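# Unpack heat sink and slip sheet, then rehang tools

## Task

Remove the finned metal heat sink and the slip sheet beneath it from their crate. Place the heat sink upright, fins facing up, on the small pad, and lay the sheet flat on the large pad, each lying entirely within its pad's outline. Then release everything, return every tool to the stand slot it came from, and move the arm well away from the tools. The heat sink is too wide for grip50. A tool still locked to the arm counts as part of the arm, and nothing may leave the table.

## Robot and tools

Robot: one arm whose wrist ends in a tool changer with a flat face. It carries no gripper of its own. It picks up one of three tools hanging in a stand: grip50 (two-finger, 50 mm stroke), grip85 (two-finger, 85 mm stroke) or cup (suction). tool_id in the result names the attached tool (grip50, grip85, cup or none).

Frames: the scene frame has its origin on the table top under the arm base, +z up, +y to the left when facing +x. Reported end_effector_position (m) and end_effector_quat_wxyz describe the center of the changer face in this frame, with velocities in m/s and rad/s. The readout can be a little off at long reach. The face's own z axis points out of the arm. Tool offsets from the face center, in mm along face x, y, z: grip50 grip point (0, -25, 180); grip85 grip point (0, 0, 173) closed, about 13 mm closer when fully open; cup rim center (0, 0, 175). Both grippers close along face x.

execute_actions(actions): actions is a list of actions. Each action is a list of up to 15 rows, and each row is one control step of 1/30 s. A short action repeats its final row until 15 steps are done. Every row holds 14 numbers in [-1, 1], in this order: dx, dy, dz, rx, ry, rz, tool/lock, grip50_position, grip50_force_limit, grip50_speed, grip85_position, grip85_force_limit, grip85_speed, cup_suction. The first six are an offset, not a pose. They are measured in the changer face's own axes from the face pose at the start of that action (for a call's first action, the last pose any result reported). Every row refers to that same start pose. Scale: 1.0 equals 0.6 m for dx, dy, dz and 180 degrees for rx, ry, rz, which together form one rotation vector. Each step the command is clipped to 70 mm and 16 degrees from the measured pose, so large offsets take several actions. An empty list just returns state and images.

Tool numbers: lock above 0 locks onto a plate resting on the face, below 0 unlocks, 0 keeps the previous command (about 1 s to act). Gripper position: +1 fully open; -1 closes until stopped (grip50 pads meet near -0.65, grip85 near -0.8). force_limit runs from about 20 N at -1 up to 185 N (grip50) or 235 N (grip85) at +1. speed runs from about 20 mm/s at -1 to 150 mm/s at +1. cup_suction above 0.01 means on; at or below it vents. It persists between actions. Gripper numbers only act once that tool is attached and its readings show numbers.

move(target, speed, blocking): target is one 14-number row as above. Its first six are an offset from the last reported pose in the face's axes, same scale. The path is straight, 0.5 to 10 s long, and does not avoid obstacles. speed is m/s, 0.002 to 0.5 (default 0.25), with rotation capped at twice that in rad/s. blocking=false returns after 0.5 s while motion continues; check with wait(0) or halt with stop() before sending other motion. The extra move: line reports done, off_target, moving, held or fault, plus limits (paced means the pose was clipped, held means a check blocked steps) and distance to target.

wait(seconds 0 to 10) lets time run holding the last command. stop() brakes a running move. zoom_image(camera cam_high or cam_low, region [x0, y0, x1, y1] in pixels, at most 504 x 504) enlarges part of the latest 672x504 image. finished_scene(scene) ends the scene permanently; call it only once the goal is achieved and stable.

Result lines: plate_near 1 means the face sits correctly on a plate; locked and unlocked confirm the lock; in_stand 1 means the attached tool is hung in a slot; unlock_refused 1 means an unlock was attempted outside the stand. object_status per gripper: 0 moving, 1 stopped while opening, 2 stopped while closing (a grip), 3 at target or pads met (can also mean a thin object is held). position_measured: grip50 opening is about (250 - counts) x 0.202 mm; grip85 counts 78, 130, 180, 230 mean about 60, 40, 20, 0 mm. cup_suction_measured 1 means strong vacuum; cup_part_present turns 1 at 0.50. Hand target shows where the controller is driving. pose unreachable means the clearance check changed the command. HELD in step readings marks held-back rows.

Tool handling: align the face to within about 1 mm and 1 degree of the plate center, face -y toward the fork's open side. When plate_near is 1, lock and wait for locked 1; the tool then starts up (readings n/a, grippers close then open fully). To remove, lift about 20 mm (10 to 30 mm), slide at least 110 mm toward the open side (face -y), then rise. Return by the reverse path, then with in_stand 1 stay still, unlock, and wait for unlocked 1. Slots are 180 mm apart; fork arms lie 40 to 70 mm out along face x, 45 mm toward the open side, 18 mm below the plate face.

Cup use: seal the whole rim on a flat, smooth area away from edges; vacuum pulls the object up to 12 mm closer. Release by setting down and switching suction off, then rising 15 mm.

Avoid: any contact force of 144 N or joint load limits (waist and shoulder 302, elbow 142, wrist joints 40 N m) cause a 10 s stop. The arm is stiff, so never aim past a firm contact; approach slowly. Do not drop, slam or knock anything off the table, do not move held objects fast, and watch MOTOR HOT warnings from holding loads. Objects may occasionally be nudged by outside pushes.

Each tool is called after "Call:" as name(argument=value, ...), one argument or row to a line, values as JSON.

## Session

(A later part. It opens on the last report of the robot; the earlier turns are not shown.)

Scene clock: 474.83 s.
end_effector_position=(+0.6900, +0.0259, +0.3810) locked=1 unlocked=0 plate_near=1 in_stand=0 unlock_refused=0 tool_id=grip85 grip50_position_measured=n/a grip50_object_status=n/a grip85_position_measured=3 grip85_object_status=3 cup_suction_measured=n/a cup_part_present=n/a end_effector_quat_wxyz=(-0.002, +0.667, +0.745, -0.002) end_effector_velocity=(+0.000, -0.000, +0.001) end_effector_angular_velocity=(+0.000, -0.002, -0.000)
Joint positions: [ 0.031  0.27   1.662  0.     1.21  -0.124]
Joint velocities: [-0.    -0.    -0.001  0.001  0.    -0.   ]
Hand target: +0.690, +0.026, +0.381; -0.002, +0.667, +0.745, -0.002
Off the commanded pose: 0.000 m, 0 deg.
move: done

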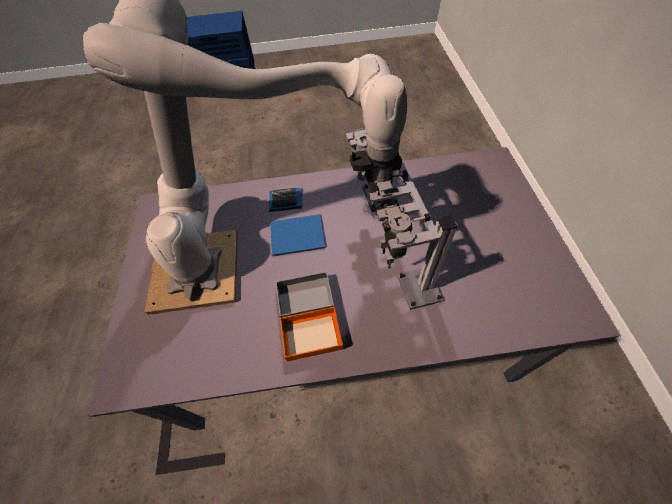

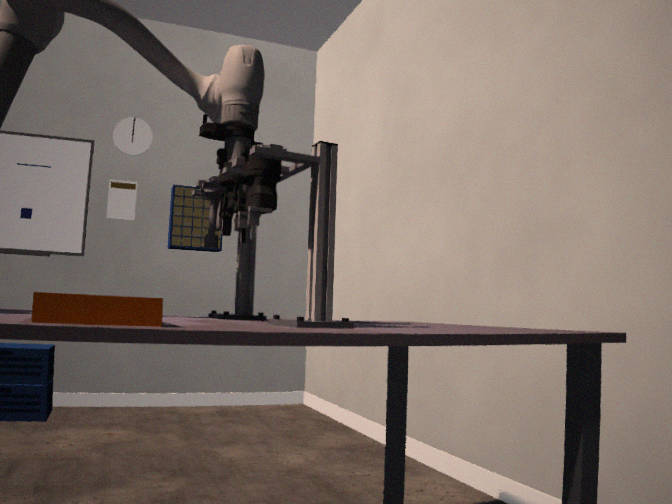

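Call:
execute_actions(
  actions=[
    [[0,0,0.002,0,0,0,0,1,0,0,1,-0.4,0.5,0],[0,0,0.004,0,0,0,0,1,0,0,1,-0.4,0.5,0],[0,0,0.006,0,0,0,0,1,0,0,1,-0.4,0.5,0],[0,0,0.008,0,0,0,0,1,0,0,1,-0.4,0.5,0],[0,0,0.010,0,0,0,0,1,0,0,1,-0.4,0.5,0],[0,0,0.012,0,0,0,0,1,0,0,1,-0.4,0.5,0],[0,0,0.014,0,0,0,0,1,0,0,1,-0.4,0.5,0],[0,0,0.0155,0,0,0,0,1,0,0,1,-0.4,0.5,0],[0,0,0.0163,0,0,0,0,1,0,0,1,-0.4,0.5,0]],
    [[0,0,0.0012,0,0,0,0,1,0,0,1,-0.4,0.5,0],[0,0,0.0012,0,0,0,0,1,0,0,1,-0.4,0.5,0],[0,0,0.0012,0,0,0,0,1,0,0,1,-0.4,0.5,0],[0,0,0.0025,0,0,0,0,1,0,0,1,-0.4,0.5,0],[0,0,0.0025,0,0,0,0,1,0,0,1,-0.4,0.5,0],[0,0,0.0025,0,0,0,0,1,0,0,1,-0.4,0.5,0],[0,0,0.0025,0,0,0,0,1,0,0,1,-0.4,0.5,0],[0,0,0.0015,0,0,0,0,1,0,0,1,-0.4,0.5,0]],
  ],
)

Scene clock: 485.13 s.
end_effector_position=(+0.6900, +0.0259, +0.3701) locked=1 unlocked=0 plate_near=1 in_stand=0 unlock_refused=0 tool_id=grip85 grip50_position_measured=n/a grip50_object_status=n/a grip85_position_measured=3 grip85_object_status=3 cup_suction_measured=n/a cup_part_present=n/a end_effector_quat_wxyz=(-0.002, +0.667, +0.745, -0.002) end_effector_velocity=(+0.000, +0.000, +0.000) end_effector_angular_velocity=(-0.000, -0.002, +0.000)
Joint positions: [ 0.031  0.277  1.675  0.     1.192 -0.124]
Joint velocities: [ 0.    -0.001 -0.    -0.    -0.001 -0.   ]
Hand target: +0.690, +0.026, +0.370; -0.002, +0.667, +0.745, -0.002
Off the commanded pose: 0.000 m, 0 deg.
Step readings (end_effector_position; steps 1 to 15: 1st action; 16 to 30: 2nd action):
0: (+0.6900, +0.0259, +0.3810)
1: (+0.6900, +0.0259, +0.3810)
2: (+0.6902, +0.0259, +0.3807)
4: (+0.6901, +0.0259, +0.3782)
8: (+0.6900, +0.0259, +0.3733)
15: (+0.6900, +0.0259, +0.3712)
16: (+0.6900, +0.0259, +0.3712)
17: (+0.6900, +0.0259, +0.3709)
19: (+0.6899, +0.0259, +0.3705)
23: (+0.6899, +0.0259, +0.3697)
30: end_effector_position above

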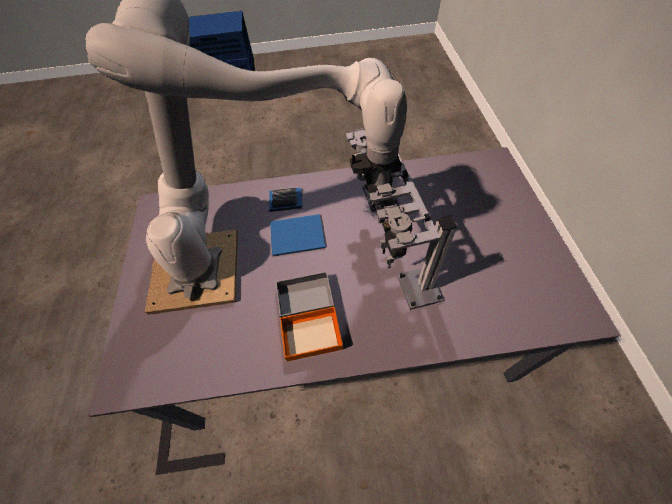

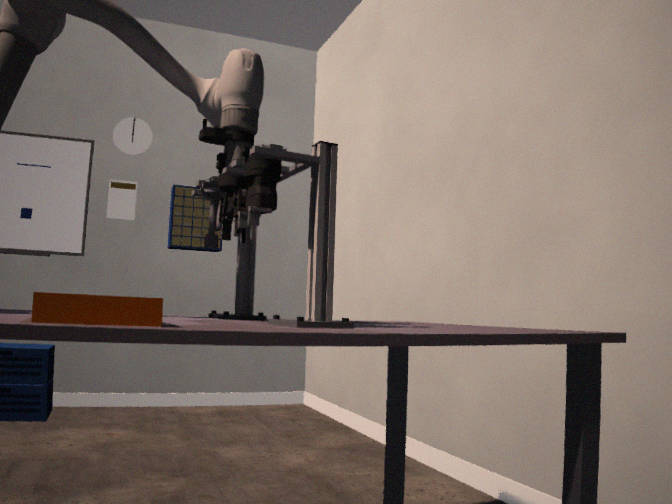

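Free. Descend to 0.3611.

Call:
execute_actions(
  actions=[
    [[0,0,0.0015,0,0,0,0,1,0,0,1,-0.4,0.5,0],[0,0,0.003,0,0,0,0,1,0,0,1,-0.4,0.5,0],[0,0,0.005,0,0,0,0,1,0,0,1,-0.4,0.5,0],[0,0,0.007,0,0,0,0,1,0,0,1,-0.4,0.5,0],[0,0,0.009,0,0,0,0,1,0,0,1,-0.4,0.5,0],[0,0,0.011,0,0,0,0,1,0,0,1,-0.4,0.5,0],[0,0,0.0125,0,0,0,0,1,0,0,1,-0.4,0.5,0],[0,0,0.0137,0,0,0,0,1,0,0,1,-0.4,0.5,0],[0,0,0.0145,0,0,0,0,1,0,0,1,-0.4,0.5,0],[0,0,0.015,0,0,0,0,1,0,0,1,-0.4,0.5,0]],
  ],
)

Scene clock: 490.83 s.
end_effector_position=(+0.6900, +0.0259, +0.3612) locked=1 unlocked=0 plate_near=1 in_stand=1 unlock_refused=0 tool_id=grip85 grip50_position_measured=n/a grip50_object_status=n/a grip85_position_measured=3 grip85_object_status=3 cup_suction_measured=n/a cup_part_present=n/a end_effector_quat_wxyz=(-0.002, +0.667, +0.745, -0.002) end_effector_velocity=(-0.000, -0.000, -0.000) end_effector_angular_velocity=(+0.000, +0.001, +0.000)
Joint positions: [ 0.031  0.282  1.685  0.     1.176 -0.124]
Joint velocities: [-0.    -0.     0.     0.     0.001 -0.   ]
Hand target: +0.690, +0.026, +0.361; -0.002, +0.667, +0.745, -0.002
Off the commanded pose: 0.000 m, 0 deg.
Step readings (end_effector_position):
0: (+0.6900, +0.0259, +0.3703)
1: (+0.6900, +0.0259, +0.3703)
2: (+0.6900, +0.0259, +0.3702)
4: (+0.6900, +0.0259, +0.3683)
8: (+0.6900, +0.0259, +0.3633)
15: end_effector_position above

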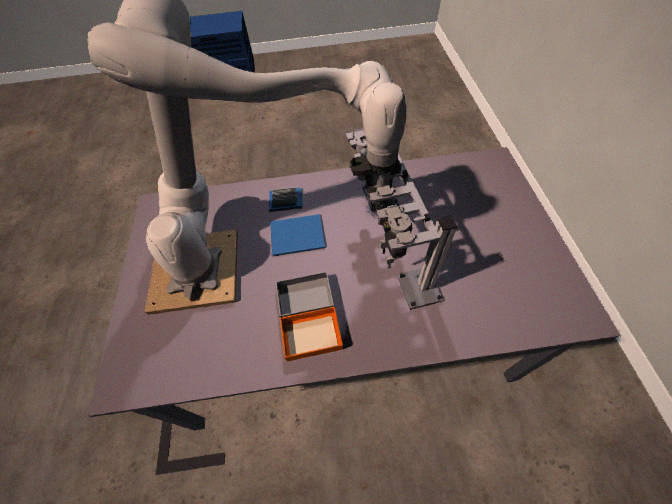

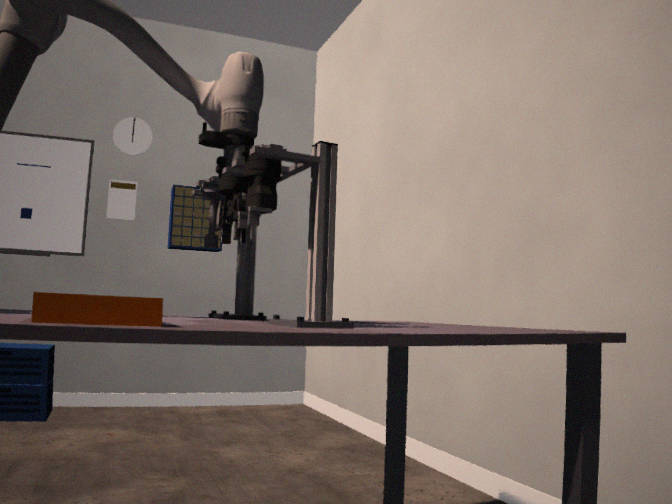

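Call:
execute_actions(
  actions=[
    [[0,0,0,0,0,0,-1,1,0,0,1,-0.4,0.5,0]],
  ],
)

Call:
zoom_image(
  camera="cam_low",
  region=[200, 130, 270, 190],
)

Call:
zoom_image(
  camera="cam_high",
  region=[350, 145, 410, 205],
)

Scene clock: 494.50 s.
end_effector_position=(+0.6899, +0.0259, +0.3610) locked=0 unlocked=0 plate_near=1 in_stand=1 unlock_refused=0 tool_id=none grip50_position_measured=n/a grip50_object_status=n/a grip85_position_measured=n/a grip85_object_status=n/a cup_suction_measured=n/a cup_part_present=n/a end_effector_quat_wxyz=(-0.002, +0.667, +0.745, -0.002) end_effector_velocity=(+0.000, +0.000, +0.000) end_effector_angular_velocity=(+0.001, -0.001, +0.000)
Joint positions: [ 0.031  0.282  1.685  0.     1.176 -0.124]
Joint velocities: [ 0.    -0.    -0.001  0.001  0.    -0.001]
Hand target: +0.690, +0.026, +0.361; -0.002, +0.667, +0.745, -0.002
Off the commanded pose: 0.000 m, 0 deg.
Step readings (end_effector_position):
0: (+0.6899, +0.0259, +0.3611)
1: (+0.6899, +0.0259, +0.3610)
2: (+0.6899, +0.0259, +0.3610)
4: (+0.6899, +0.0259, +0.3610)
8: (+0.6899, +0.0259, +0.3610)
15: end_effector_position above

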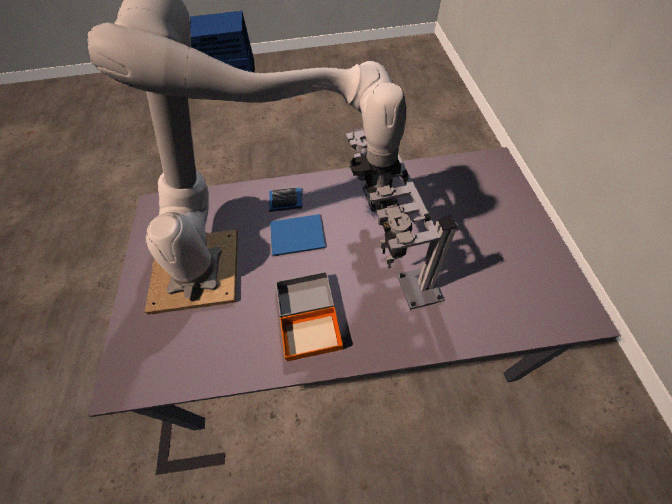

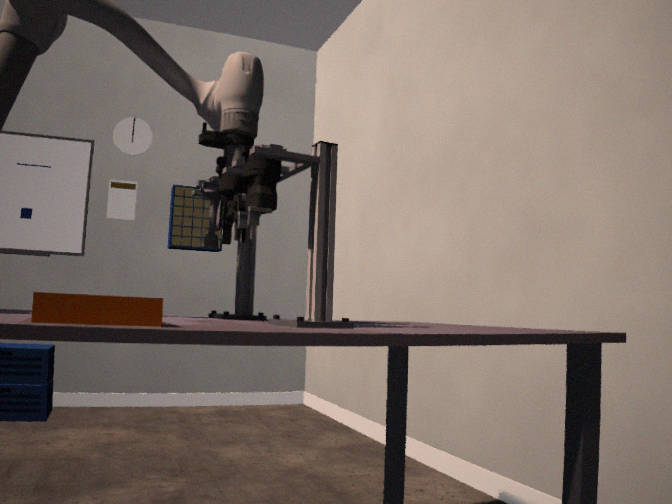

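Region (200, 130, 270, 190) of cam_low's 672x504 image, scaled by 7.200, with more detail than that image has; it fills the top 432 rows of this view, and the rest is white.

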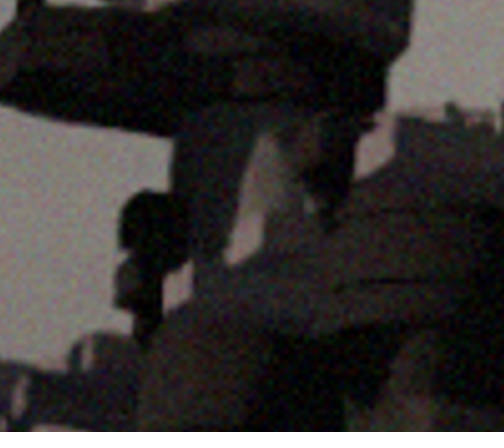

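Region (350, 145, 410, 205) of cam_high's 672x504 image, scaled by 8.400, with more detail than that image has.

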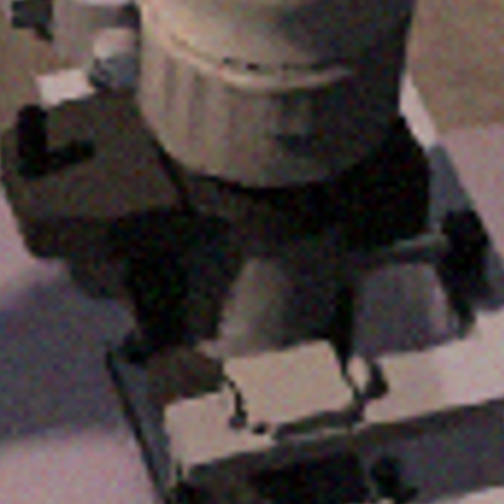

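Call:
wait(
  seconds=0,
)

Scene clock: 496.97 s.
end_effector_position=(+0.6900, +0.0259, +0.3612) locked=0 unlocked=1 plate_near=1 in_stand=1 unlock_refused=0 tool_id=none grip50_position_measured=n/a grip50_object_status=n/a grip85_position_measured=n/a grip85_object_status=n/a cup_suction_measured=n/a cup_part_present=n/a end_effector_quat_wxyz=(-0.002, +0.667, +0.745, -0.002) end_effector_velocity=(+0.000, +0.000, +0.000) end_effector_angular_velocity=(-0.000, +0.000, -0.000)
Joint positions: [ 0.031  0.282  1.685  0.     1.176 -0.124]
Joint velocities: [ 0.     0.    -0.001 -0.     0.     0.   ]
Hand target: +0.690, +0.026, +0.361; -0.002, +0.667, +0.745, -0.002
Off the commanded pose: 0.000 m, 0 deg.

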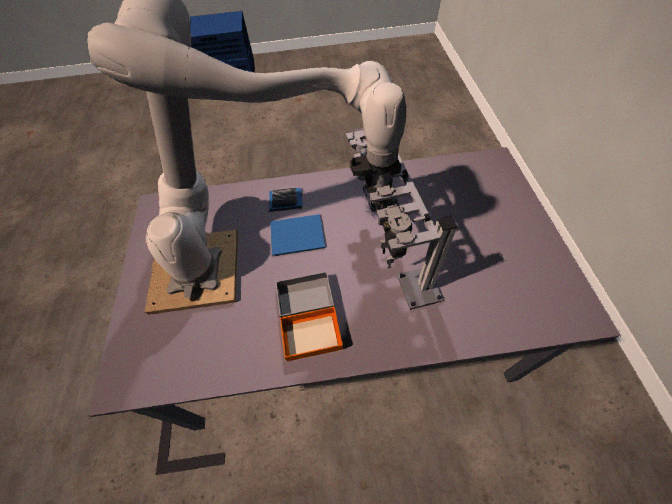

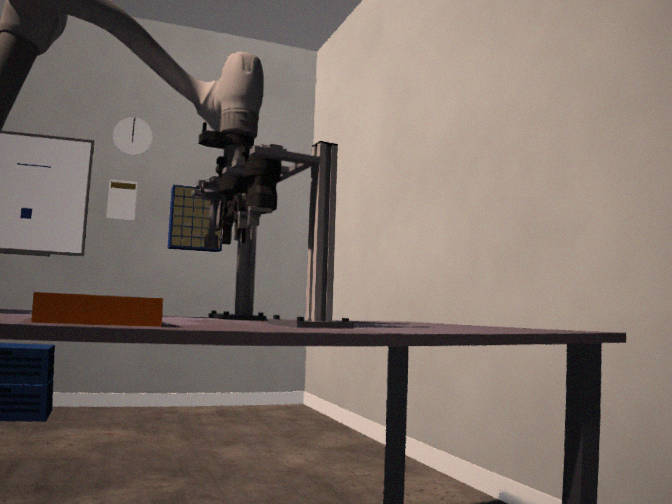

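Call:
move(
  target=[0,0,-0.028,0,0,0,0,1,0,0,1,0,0,0],
  speed=0.06,
)

Call:
move(
  target=[0.3,0.001,0.005,0,0,0,0,1,0,0,1,0,0,0],
  speed=0.25,
)

Call:
zoom_image(
  camera="cam_low",
  region=[175, 140, 245, 200],
)

Call:
zoom_image(
  camera="cam_high",
  region=[335, 105, 395, 165],
)

Scene clock: 502.87 s.
end_effector_position=(+0.6900, +0.0259, +0.3780) locked=0 unlocked=1 plate_near=0 in_stand=0 unlock_refused=0 tool_id=none grip50_position_measured=n/a grip50_object_status=n/a grip85_position_measured=n/a grip85_object_status=n/a cup_suction_measured=n/a cup_part_present=n/a end_effector_quat_wxyz=(-0.002, +0.667, +0.745, -0.002) end_effector_velocity=(+0.000, +0.000, +0.000) end_effector_angular_velocity=(+0.000, -0.001, +0.000)
Joint positions: [ 0.031  0.272  1.666  0.     1.205 -0.124]
Joint velocities: [ 0. -0. -0.  0. -0.  0.]
Hand target: +0.690, +0.026, +0.378; -0.002, +0.667, +0.745, -0.002
Off the commanded pose: 0.000 m, 0 deg.
move: done

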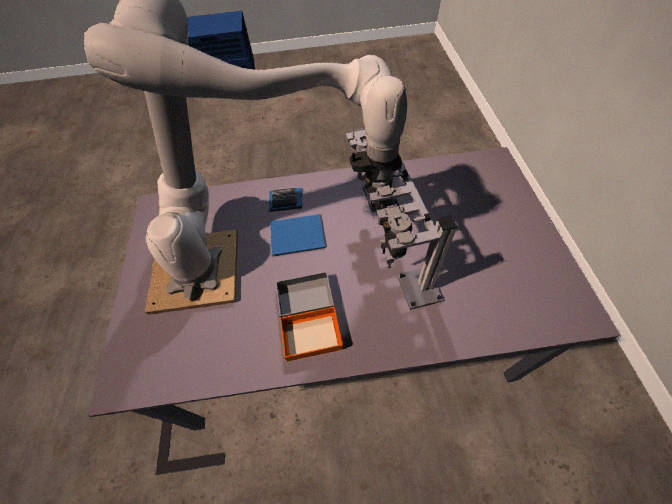

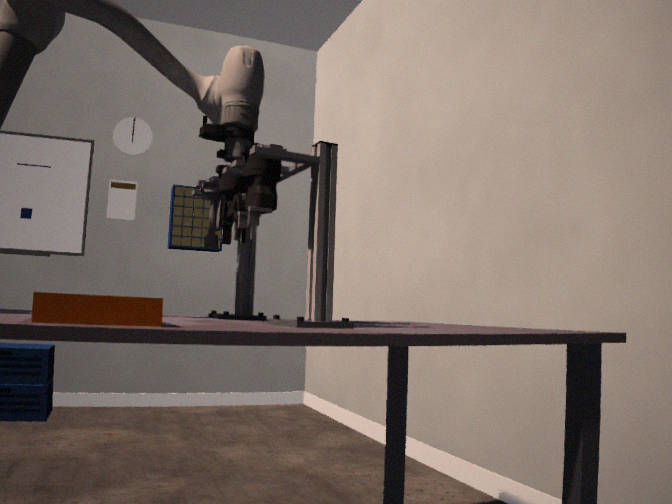

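Scene clock: 503.97 s.
end_effector_position=(+0.6708, +0.2047, +0.3750) locked=0 unlocked=1 plate_near=0 in_stand=0 unlock_refused=0 tool_id=none grip50_position_measured=n/a grip50_object_status=n/a grip85_position_measured=n/a grip85_object_status=n/a cup_suction_measured=n/a cup_part_present=n/a end_effector_quat_wxyz=(-0.002, +0.667, +0.745, -0.002) end_effector_velocity=(-0.000, +0.000, +0.000) end_effector_angular_velocity=(-0.001, -0.001, +0.001)
Joint positions: [0.291 0.29  1.647 0.    1.206 0.136]
Joint velocities: [ 0.001 -0.    -0.    -0.002  0.     0.   ]
Hand target: +0.671, +0.205, +0.375; -0.002, +0.667, +0.745, -0.002
Off the commanded pose: 0.000 m, 0 deg.
move: done

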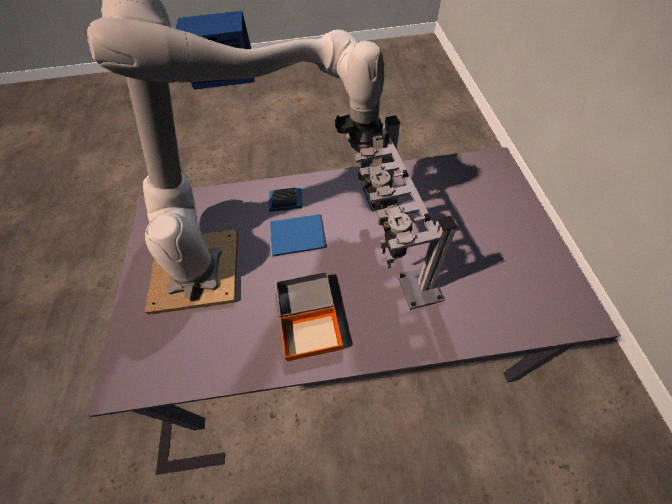

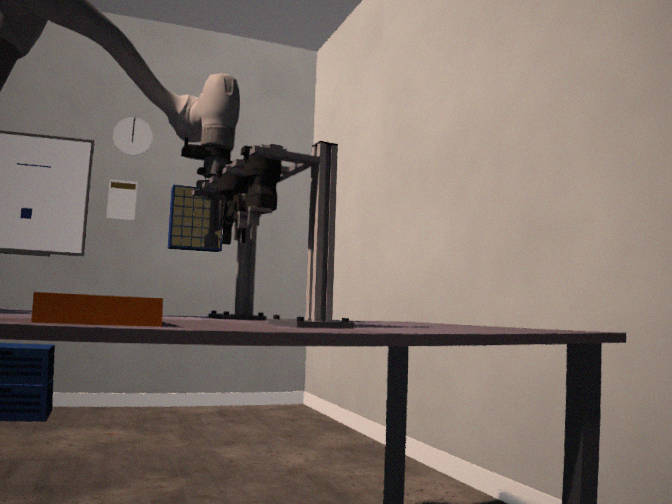

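Region (175, 140, 245, 200) of cam_low's 672x504 image, scaled by 7.200, with more detail than that image has; it fills the top 432 rows of this view, and the rest is white.

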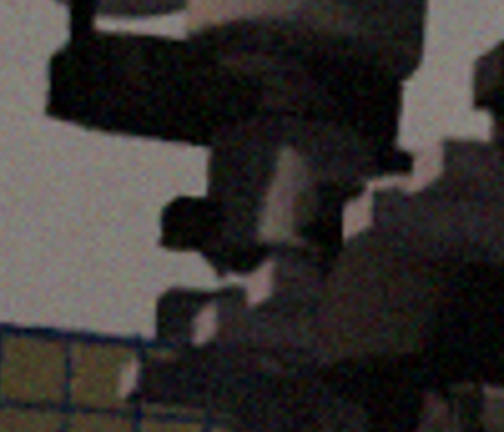

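Region (335, 105, 395, 165) of cam_high's 672x504 image, scaled by 8.400, with more detail than that image has.

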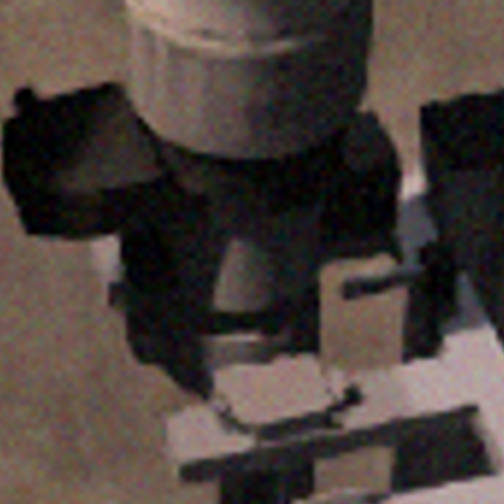

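Call:
execute_actions(
  actions=[
    [[0,0.0008,0.0015,0,0,0,0,1,0,0,1,0,0,0],[0,0.0016,0.003,0,0,0,0,1,0,0,1,0,0,0],[0,0.0016,0.0045,0,0,0,0,1,0,0,1,0,0,0],[0,0.0016,0.0055,0,0,0,0,1,0,0,1,0,0,0],[0,0.0016,0.0062,0,0,0,0,1,0,0,1,0,0,0]],
    [[0,0,0.0012,0,0,0,0,1,0,0,1,0,0,0],[0,0,0.0012,0,0,0,0,1,0,0,1,0,0,0],[0,0,0.0012,0,0,0,0,1,0,0,1,0,0,0],[0,0,0.0025,0,0,0,0,1,0,0,1,0,0,0],[0,0,0.0025,0,0,0,0,1,0,0,1,0,0,0],[0,0,0.0025,0,0,0,0,1,0,0,1,0,0,0],[0,0,0.0025,0,0,0,0,1,0,0,1,0,0,0],[0,0,0.0012,0,0,0,0,1,0,0,1,0,0,0]],
  ],
)

Scene clock: 521.97 s.
end_effector_position=(+0.6718, +0.2048, +0.3703) locked=0 unlocked=1 plate_near=0 in_stand=0 unlock_refused=0 tool_id=none grip50_position_measured=n/a grip50_object_status=n/a grip85_position_measured=n/a grip85_object_status=n/a cup_suction_measured=n/a cup_part_present=n/a end_effector_quat_wxyz=(-0.002, +0.667, +0.745, -0.002) end_effector_velocity=(+0.000, +0.000, +0.001) end_effector_angular_velocity=(-0.000, -0.001, +0.000)
Joint positions: [0.291 0.294 1.65  0.    1.198 0.136]
Joint velocities: [ 0.    -0.001 -0.001 -0.001  0.001  0.   ]
Hand target: +0.672, +0.205, +0.370; -0.002, +0.667, +0.745, -0.002
Off the commanded pose: 0.000 m, 0 deg.
Step readings (end_effector_position; steps 1 to 15: 1st action; 16 to 30: 2nd action):
0: (+0.6708, +0.2048, +0.3749)
1: (+0.6708, +0.2048, +0.3749)
2: (+0.6710, +0.2048, +0.3745)
4: (+0.6718, +0.2049, +0.3730)
8: (+0.6718, +0.2049, +0.3713)
15: (+0.6717, +0.2048, +0.3712)
16: (+0.6717, +0.2048, +0.3712)
17: (+0.6717, +0.2048, +0.3709)
19: (+0.6717, +0.2048, +0.3705)
23: (+0.6717, +0.2048, +0.3697)
30: end_effector_position above

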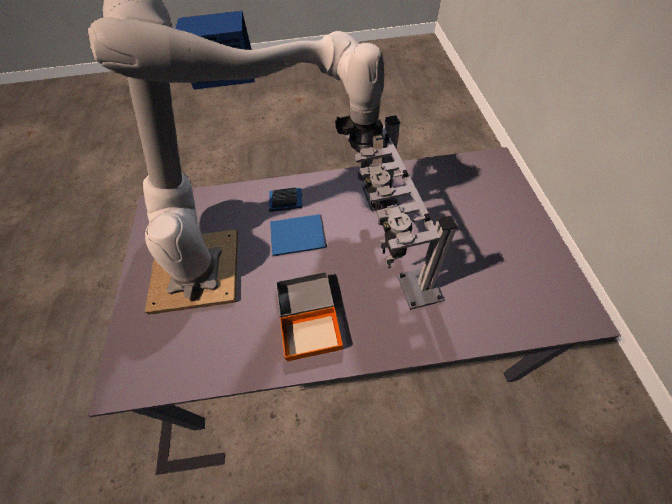

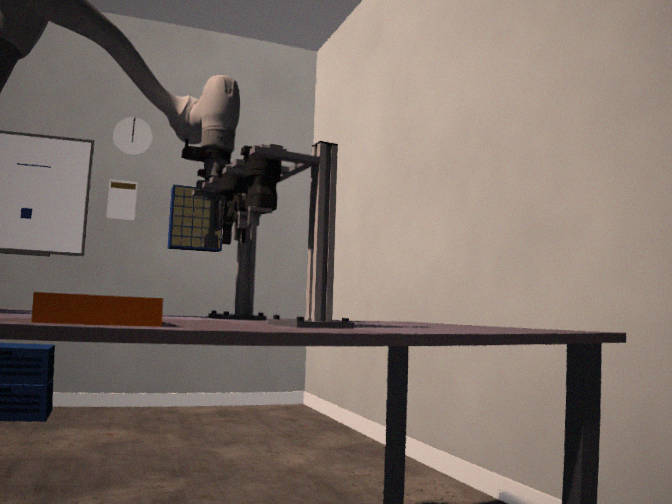

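Call:
execute_actions(
  actions=[
    [[0,0,0.001,0,0,0,0,1,0,0,1,0,0,0],[0,0,0.001,0,0,0,0,1,0,0,1,0,0,0],[0,0,0.0012,0,0,0,0,1,0,0,1,0,0,0],[0,0,0.0015,0,0,0,0,1,0,0,1,0,0,0],[0,0,0.0018,0,0,0,0,1,0,0,1,0,0,0],[0,0,0.0021,0,0,0,0,1,0,0,1,0,0,0],[0,0,0.0024,0,0,0,0,1,0,0,1,0,0,0],[0,0,0.0027,0,0,0,0,1,0,0,1,0,0,0],[0,0,0.003,0,0,0,0,1,0,0,1,0,0,0],[0,0,0.0033,0,0,0,0,1,0,0,1,0,0,0],[0,0,0.0035,0,0,0,0,1,0,0,1,0,0,0],[0,0,0.0035,0,0,0,0,1,0,0,1,0,0,0],[0,0,0.0035,0,0,0,0,1,0,0,1,0,0,0],[0,0,0.0035,0,0,0,0,1,0,0,1,0,0,0],[0,0,0.002,0,0,0,0,1,0,0,1,0,0,0]],
  ],
)

Scene clock: 531.60 s.
end_effector_position=(+0.6717, +0.2048, +0.3682) locked=0 unlocked=1 plate_near=0 in_stand=0 unlock_refused=0 tool_id=none grip50_position_measured=n/a grip50_object_status=n/a grip85_position_measured=n/a grip85_object_status=n/a cup_suction_measured=n/a cup_part_present=n/a end_effector_quat_wxyz=(-0.002, +0.667, +0.745, -0.002) end_effector_velocity=(+0.000, +0.000, -0.000) end_effector_angular_velocity=(+0.001, +0.001, -0.000)
Joint positions: [0.291 0.295 1.653 0.    1.195 0.136]
Joint velocities: [-0.     0.001 -0.     0.001  0.001 -0.   ]
Hand target: +0.672, +0.205, +0.369; -0.002, +0.667, +0.745, -0.002
Off the commanded pose: 0.001 m, 0 deg.
Step readings (end_effector_position):
0: (+0.6717, +0.2048, +0.3705)
1: (+0.6717, +0.2048, +0.3705)
2: (+0.6718, +0.2048, +0.3705)
4: (+0.6718, +0.2048, +0.3702)
8: (+0.6717, +0.2048, +0.3692)
15: end_effector_position above

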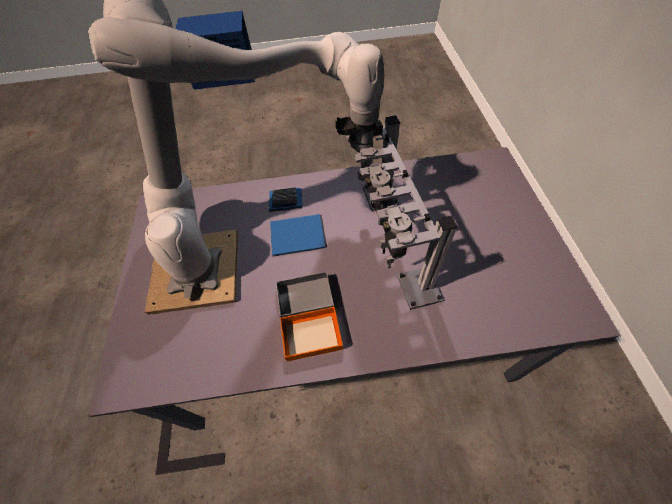

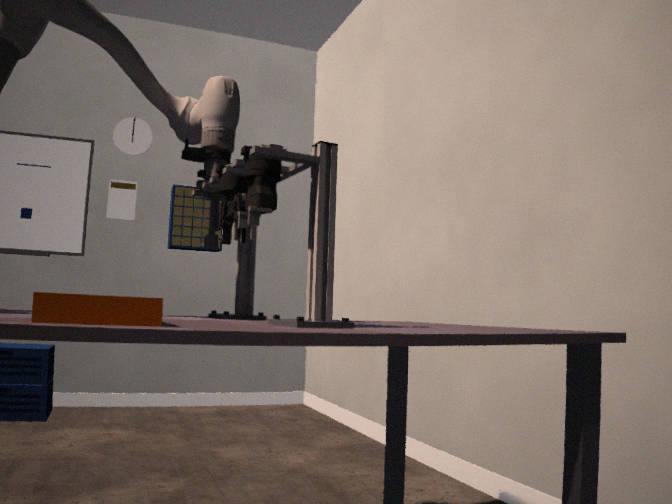

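Call:
execute_actions(
  actions=[
    [[0,0,0,0,0,0,0,1,0,0,1,0,0,0],[0,0,0,0,0,0,0,1,0,0,1,0,0,0],[0,0,0.0002,0,0,0,0,1,0,0,1,0,0,0],[0,0,0.0005,0,0,0,0,1,0,0,1,0,0,0],[0,0,0.0008,0,0,0,0,1,0,0,1,0,0,0],[0,0,0.0011,0,0,0,0,1,0,0,1,0,0,0],[0,0,0.0014,0,0,0,0,1,0,0,1,0,0,0],[0,0,0.0017,0,0,0,0,1,0,0,1,0,0,0],[0,0,0.002,0,0,0,0,1,0,0,1,0,0,0],[0,0,0.0023,0,0,0,0,1,0,0,1,0,0,0],[0,0,0.0025,0,0,0,0,1,0,0,1,0,0,0],[0,0,0.0025,0,0,0,0,1,0,0,1,0,0,0],[0,0,0.0025,0,0,0,0,1,0,0,1,0,0,0],[0,0,0.0025,0,0,0,0,1,0,0,1,0,0,0],[0,0,0.001,0,0,0,0,1,0,0,1,0,0,0]],
  ],
)

Scene clock: 537.97 s.
end_effector_position=(+0.6717, +0.2048, +0.3668) locked=0 unlocked=1 plate_near=0 in_stand=0 unlock_refused=0 tool_id=none grip50_position_measured=n/a grip50_object_status=n/a grip85_position_measured=n/a grip85_object_status=n/a cup_suction_measured=n/a cup_part_present=n/a end_effector_quat_wxyz=(-0.002, +0.667, +0.745, -0.002) end_effector_velocity=(-0.000, -0.000, -0.001) end_effector_angular_velocity=(-0.000, +0.001, -0.000)
Joint positions: [0.291 0.296 1.655 0.    1.192 0.136]
Joint velocities: [-0.     0.001  0.001 -0.    -0.     0.   ]
Hand target: +0.672, +0.205, +0.368; -0.002, +0.667, +0.745, -0.002
Off the commanded pose: 0.001 m, 0 deg.
Step readings (end_effector_position):
0: (+0.6718, +0.2048, +0.3691)
1: (+0.6718, +0.2048, +0.3691)
2: (+0.6718, +0.2048, +0.3691)
4: (+0.6718, +0.2048, +0.3687)
8: (+0.6717, +0.2048, +0.3677)
15: end_effector_position above

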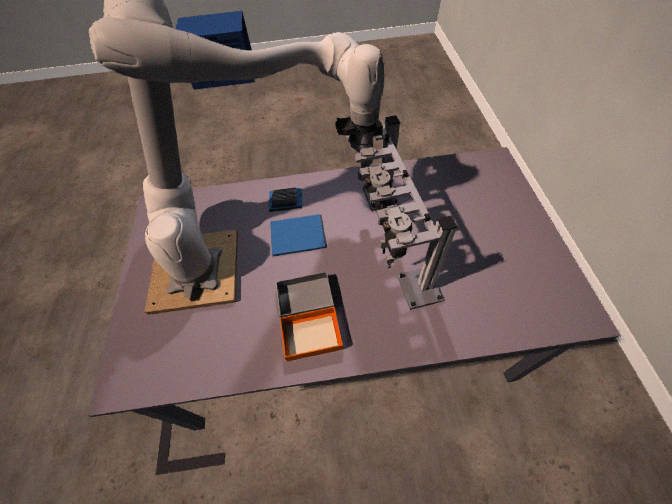

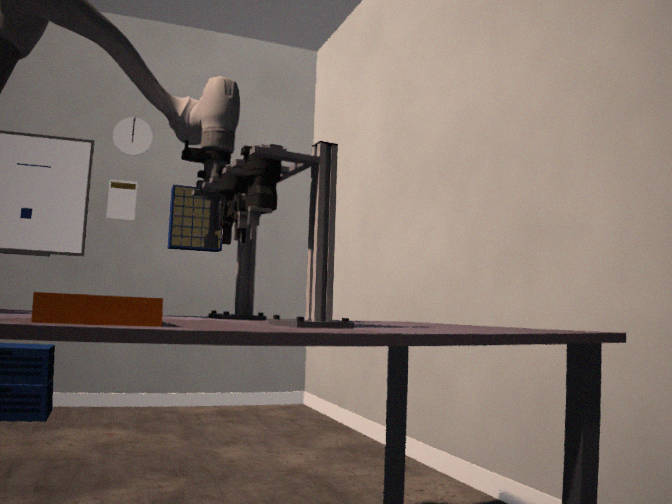

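Call:
execute_actions(
  actions=[
    [[0,0,0,0,0,0,0,1,0,0,1,0,0,0],[0,0,0,0,0,0,0,1,0,0,1,0,0,0],[0,0,0.0002,0,0,0,0,1,0,0,1,0,0,0],[0,0,0.0005,0,0,0,0,1,0,0,1,0,0,0],[0,0,0.0008,0,0,0,0,1,0,0,1,0,0,0],[0,0,0.0011,0,0,0,0,1,0,0,1,0,0,0],[0,0,0.0014,0,0,0,0,1,0,0,1,0,0,0],[0,0,0.0017,0,0,0,0,1,0,0,1,0,0,0],[0,0,0.002,0,0,0,0,1,0,0,1,0,0,0],[0,0,0.0023,0,0,0,0,1,0,0,1,0,0,0],[0,0,0.0023,0,0,0,0,1,0,0,1,0,0,0],[0,0,0.0023,0,0,0,0,1,0,0,1,0,0,0],[0,0,0.0023,0,0,0,0,1,0,0,1,0,0,0],[0,0,0.0023,0,0,0,0,1,0,0,1,0,0,0],[0,0,0.0008,0,0,0,0,1,0,0,1,0,0,0]],
  ],
)

Scene clock: 544.10 s.
end_effector_position=(+0.6717, +0.2048, +0.3655) locked=0 unlocked=1 plate_near=0 in_stand=0 unlock_refused=0 tool_id=none grip50_position_measured=n/a grip50_object_status=n/a grip85_position_measured=n/a grip85_object_status=n/a cup_suction_measured=n/a cup_part_present=n/a end_effector_quat_wxyz=(-0.002, +0.667, +0.745, -0.002) end_effector_velocity=(+0.000, -0.000, -0.000) end_effector_angular_velocity=(-0.001, +0.000, +0.001)
Joint positions: [0.291 0.297 1.656 0.    1.19  0.136]
Joint velocities: [ 0.     0.001 -0.    -0.001  0.    -0.001]
Hand target: +0.672, +0.205, +0.366; -0.002, +0.667, +0.745, -0.002
Off the commanded pose: 0.001 m, 0 deg.
Step readings (end_effector_position):
0: (+0.6717, +0.2048, +0.3676)
1: (+0.6717, +0.2048, +0.3676)
2: (+0.6718, +0.2048, +0.3676)
4: (+0.6718, +0.2048, +0.3672)
8: (+0.6717, +0.2048, +0.3662)
15: end_effector_position above

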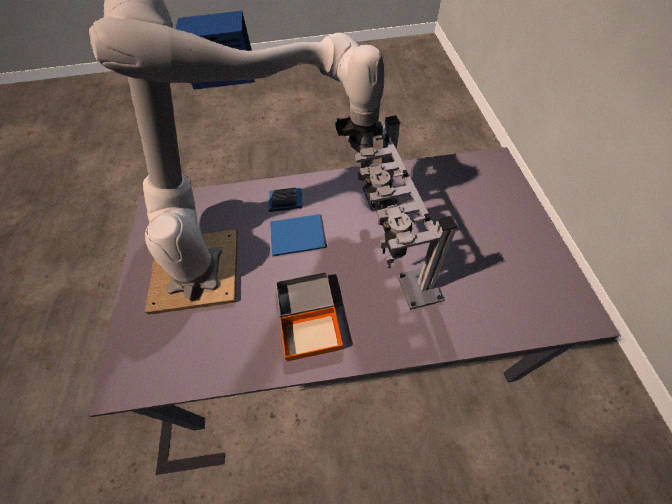

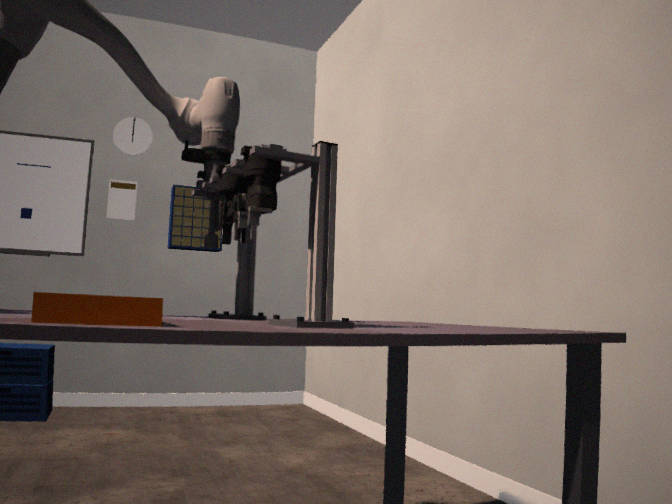

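Call:
execute_actions(
  actions=[],
)

Scene clock: 555.80 s.
end_effector_position=(+0.6717, +0.2048, +0.3663) locked=0 unlocked=1 plate_near=0 in_stand=0 unlock_refused=0 tool_id=none grip50_position_measured=n/a grip50_object_status=n/a grip85_position_measured=n/a grip85_object_status=n/a cup_suction_measured=n/a cup_part_present=n/a end_effector_quat_wxyz=(-0.002, +0.667, +0.745, -0.002) end_effector_velocity=(-0.000, +0.000, +0.001) end_effector_angular_velocity=(+0.000, -0.001, +0.001)
Joint positions: [0.291 0.296 1.655 0.    1.191 0.136]
Joint velocities: [ 0.    -0.001 -0.     0.     0.    -0.   ]
Hand target: +0.672, +0.205, +0.366; -0.002, +0.667, +0.745, -0.002
Off the commanded pose: 0.000 m, 0 deg.

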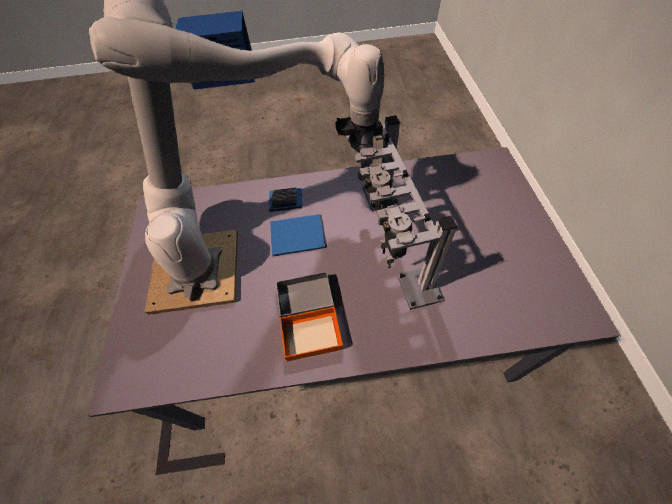

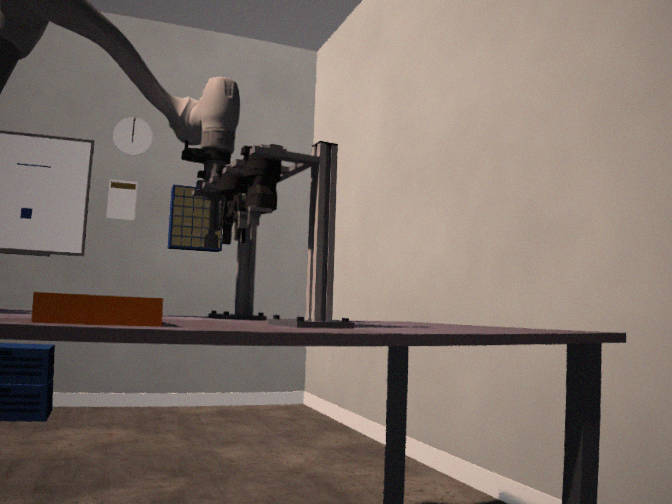

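Call:
execute_actions(
  actions=[
    [[0,0,0.0008,0,0,0,0,0,0,0,0,0,0,0],[0,0,0.0012,0,0,0,0,0,0,0,0,0,0,0],[0,0,0.0015,0,0,0,0,0,0,0,0,0,0,0],[0,0,0.0018,0,0,0,0,0,0,0,0,0,0,0],[0,0,0.0021,0,0,0,0,0,0,0,0,0,0,0],[0,0,0.0024,0,0,0,0,0,0,0,0,0,0,0],[0,0,0.0027,0,0,0,0,0,0,0,0,0,0,0],[0,0,0.003,0,0,0,0,0,0,0,0,0,0,0],[0,0,0.0033,0,0,0,0,0,0,0,0,0,0,0],[0,0,0.0036,0,0,0,0,0,0,0,0,0,0,0],[0,0,0.0037,0,0,0,0,0,0,0,0,0,0,0],[0,0,0.0037,0,0,0,0,0,0,0,0,0,0,0],[0,0,0.0037,0,0,0,0,0,0,0,0,0,0,0],[0,0,0.0037,0,0,0,0,0,0,0,0,0,0,0],[0,0,0.0022,0,0,0,0,0,0,0,0,0,0,0]],
  ],
)

Scene clock: 562.60 s.
end_effector_position=(+0.6717, +0.2048, +0.3641) locked=0 unlocked=1 plate_near=0 in_stand=1 unlock_refused=0 tool_id=none grip50_position_measured=n/a grip50_object_status=n/a grip85_position_measured=n/a grip85_object_status=n/a cup_suction_measured=n/a cup_part_present=n/a end_effector_quat_wxyz=(-0.002, +0.667, +0.745, -0.002) end_effector_velocity=(-0.000, -0.000, +0.000) end_effector_angular_velocity=(+0.000, -0.001, +0.000)
Joint positions: [0.291 0.298 1.658 0.    1.188 0.136]
Joint velocities: [-0.    -0.001  0.     0.    -0.001 -0.   ]
Hand target: +0.672, +0.205, +0.365; -0.002, +0.667, +0.745, -0.002
Off the commanded pose: 0.001 m, 0 deg.
Step readings (end_effector_position):
0: (+0.6717, +0.2048, +0.3663)
1: (+0.6717, +0.2048, +0.3663)
2: (+0.6717, +0.2048, +0.3663)
4: (+0.6718, +0.2048, +0.3661)
8: (+0.6717, +0.2048, +0.3650)
15: end_effector_position above

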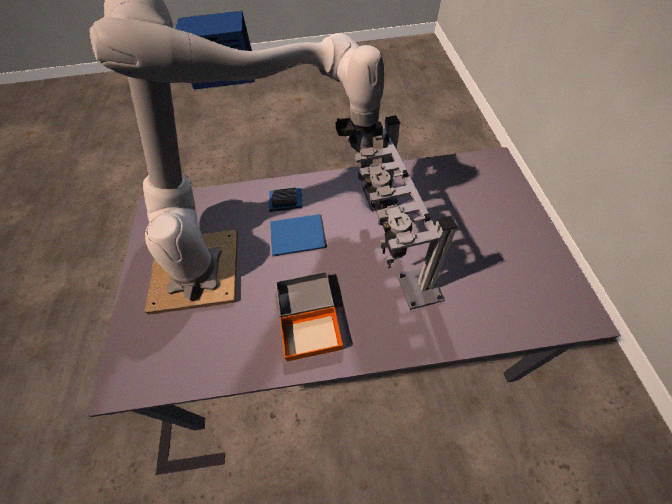

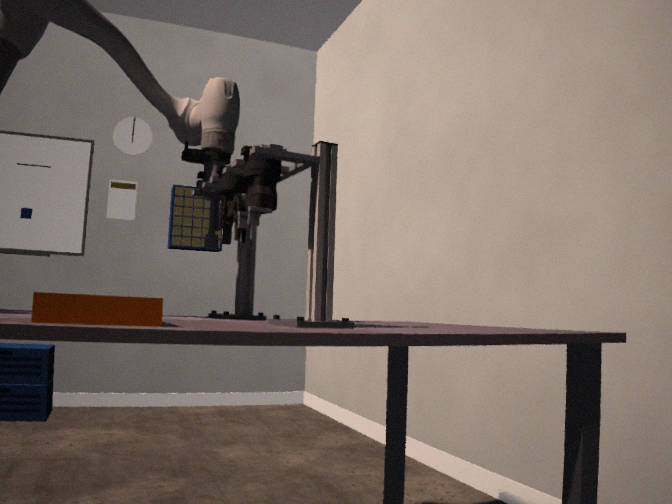

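Call:
execute_actions(
  actions=[
    [[0,0,-0.0008,0,0,0,0,0,0,0,0,0,0,0],[0,0,-0.0004,0,0,0,0,0,0,0,0,0,0,0],[0,0,0,0,0,0,0,0,0,0,0,0,0,0],[0,0,0.0004,0,0,0,0,0,0,0,0,0,0,0],[0,0,0.0007,0,0,0,0,0,0,0,0,0,0,0],[0,0,0.001,0,0,0,0,0,0,0,0,0,0,0],[0,0,0.0013,0,0,0,0,0,0,0,0,0,0,0],[0,0,0.0016,0,0,0,0,0,0,0,0,0,0,0],[0,0,0.0019,0,0,0,0,0,0,0,0,0,0,0],[0,0,0.0022,0,0,0,0,0,0,0,0,0,0,0],[0,0,0.0023,0,0,0,0,0,0,0,0,0,0,0],[0,0,0.0023,0,0,0,0,0,0,0,0,0,0,0],[0,0,0.0023,0,0,0,0,0,0,0,0,0,0,0],[0,0,0.0023,0,0,0,0,0,0,0,0,0,0,0],[0,0,0.001,0,0,0,0,0,0,0,0,0,0,0]],
  ],
)

Scene clock: 569.53 s.
end_effector_position=(+0.6717, +0.2048, +0.3628) locked=0 unlocked=1 plate_near=0 in_stand=1 unlock_refused=0 tool_id=none grip50_position_measured=n/a grip50_object_status=n/a grip85_position_measured=n/a grip85_object_status=n/a cup_suction_measured=n/a cup_part_present=n/a end_effector_quat_wxyz=(-0.002, +0.667, +0.745, -0.002) end_effector_velocity=(+0.000, +0.000, +0.000) end_effector_angular_velocity=(+0.001, -0.000, +0.000)
Joint positions: [0.291 0.299 1.659 0.    1.185 0.136]
Joint velocities: [ 0.     0.    -0.001  0.001  0.    -0.   ]
Hand target: +0.672, +0.205, +0.364; -0.002, +0.667, +0.745, -0.002
Off the commanded pose: 0.001 m, 0 deg.
Step readings (end_effector_position):
0: (+0.6717, +0.2048, +0.3650)
1: (+0.6717, +0.2048, +0.3650)
2: (+0.6717, +0.2048, +0.3650)
4: (+0.6718, +0.2048, +0.3648)
8: (+0.6717, +0.2048, +0.3637)
15: end_effector_position above

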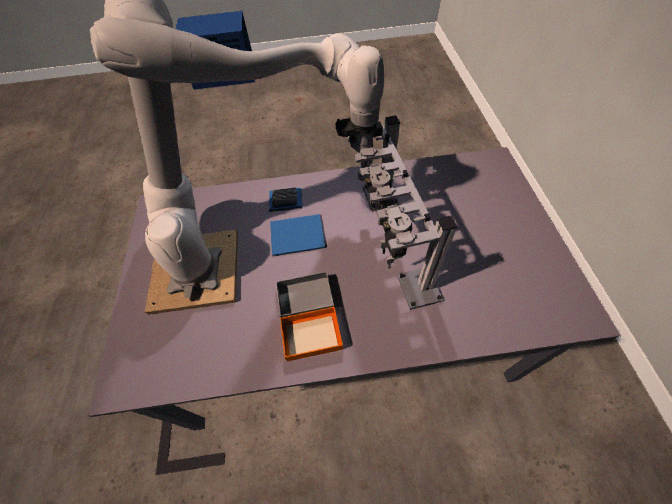

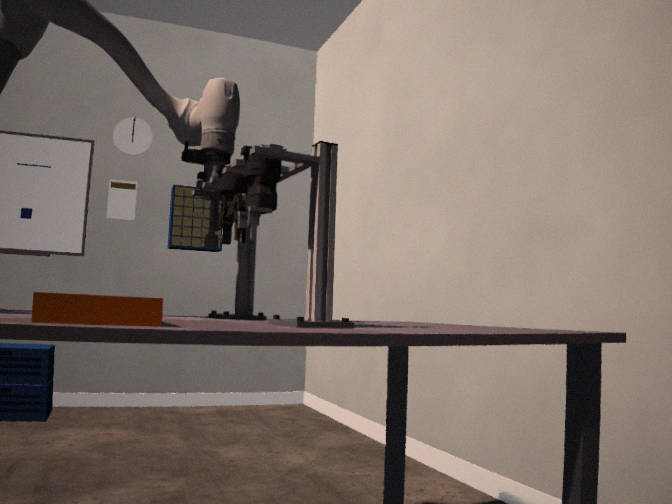

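Call:
execute_actions(
  actions=[
    [[0,0,-0.0006,0,0,0,0,0,0,0,0,0,0,0],[0,0,-0.0003,0,0,0,0,0,0,0,0,0,0,0],[0,0,0,0,0,0,0,0,0,0,0,0,0,0],[0,0,0.0003,0,0,0,0,0,0,0,0,0,0,0],[0,0,0.0006,0,0,0,0,0,0,0,0,0,0,0],[0,0,0.0008,0,0,0,0,0,0,0,0,0,0,0],[0,0,0.001,0,0,0,0,0,0,0,0,0,0,0],[0,0,0.0012,0,0,0,0,0,0,0,0,0,0,0],[0,0,0.0014,0,0,0,0,0,0,0,0,0,0,0],[0,0,0.0016,0,0,0,0,0,0,0,0,0,0,0],[0,0,0.0018,0,0,0,0,0,0,0,0,0,0,0],[0,0,0.0018,0,0,0,0,0,0,0,0,0,0,0],[0,0,0.0018,0,0,0,0,0,0,0,0,0,0,0],[0,0,0.0018,0,0,0,0,0,0,0,0,0,0,0],[0,0,0.0009,0,0,0,0,0,0,0,0,0,0,0]],
  ],
)

Scene clock: 575.10 s.
end_effector_position=(+0.6717, +0.2048, +0.3618) locked=0 unlocked=1 plate_near=0 in_stand=1 unlock_refused=0 tool_id=none grip50_position_measured=n/a grip50_object_status=n/a grip85_position_measured=n/a grip85_object_status=n/a cup_suction_measured=n/a cup_part_present=n/a end_effector_quat_wxyz=(-0.002, +0.667, +0.745, -0.002) end_effector_velocity=(+0.000, +0.000, +0.000) end_effector_angular_velocity=(+0.001, -0.000, +0.000)
Joint positions: [0.291 0.299 1.66  0.    1.183 0.136]
Joint velocities: [ 0.     0.    -0.     0.001 -0.    -0.   ]
Hand target: +0.672, +0.205, +0.362; -0.002, +0.667, +0.745, -0.002
Off the commanded pose: 0.000 m, 0 deg.
Step readings (end_effector_position):
0: (+0.6717, +0.2048, +0.3635)
1: (+0.6717, +0.2048, +0.3635)
2: (+0.6717, +0.2048, +0.3635)
4: (+0.6718, +0.2048, +0.3634)
8: (+0.6717, +0.2048, +0.3625)
15: end_effector_position above

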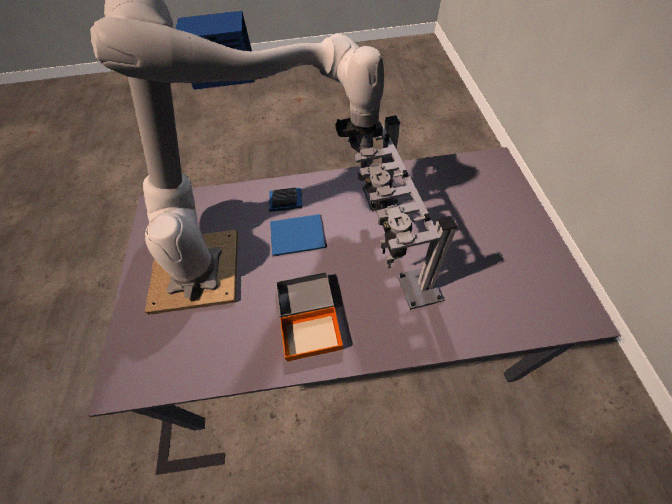

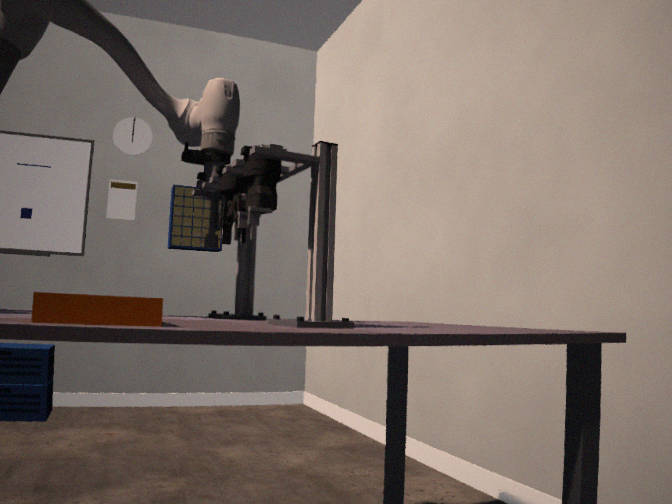

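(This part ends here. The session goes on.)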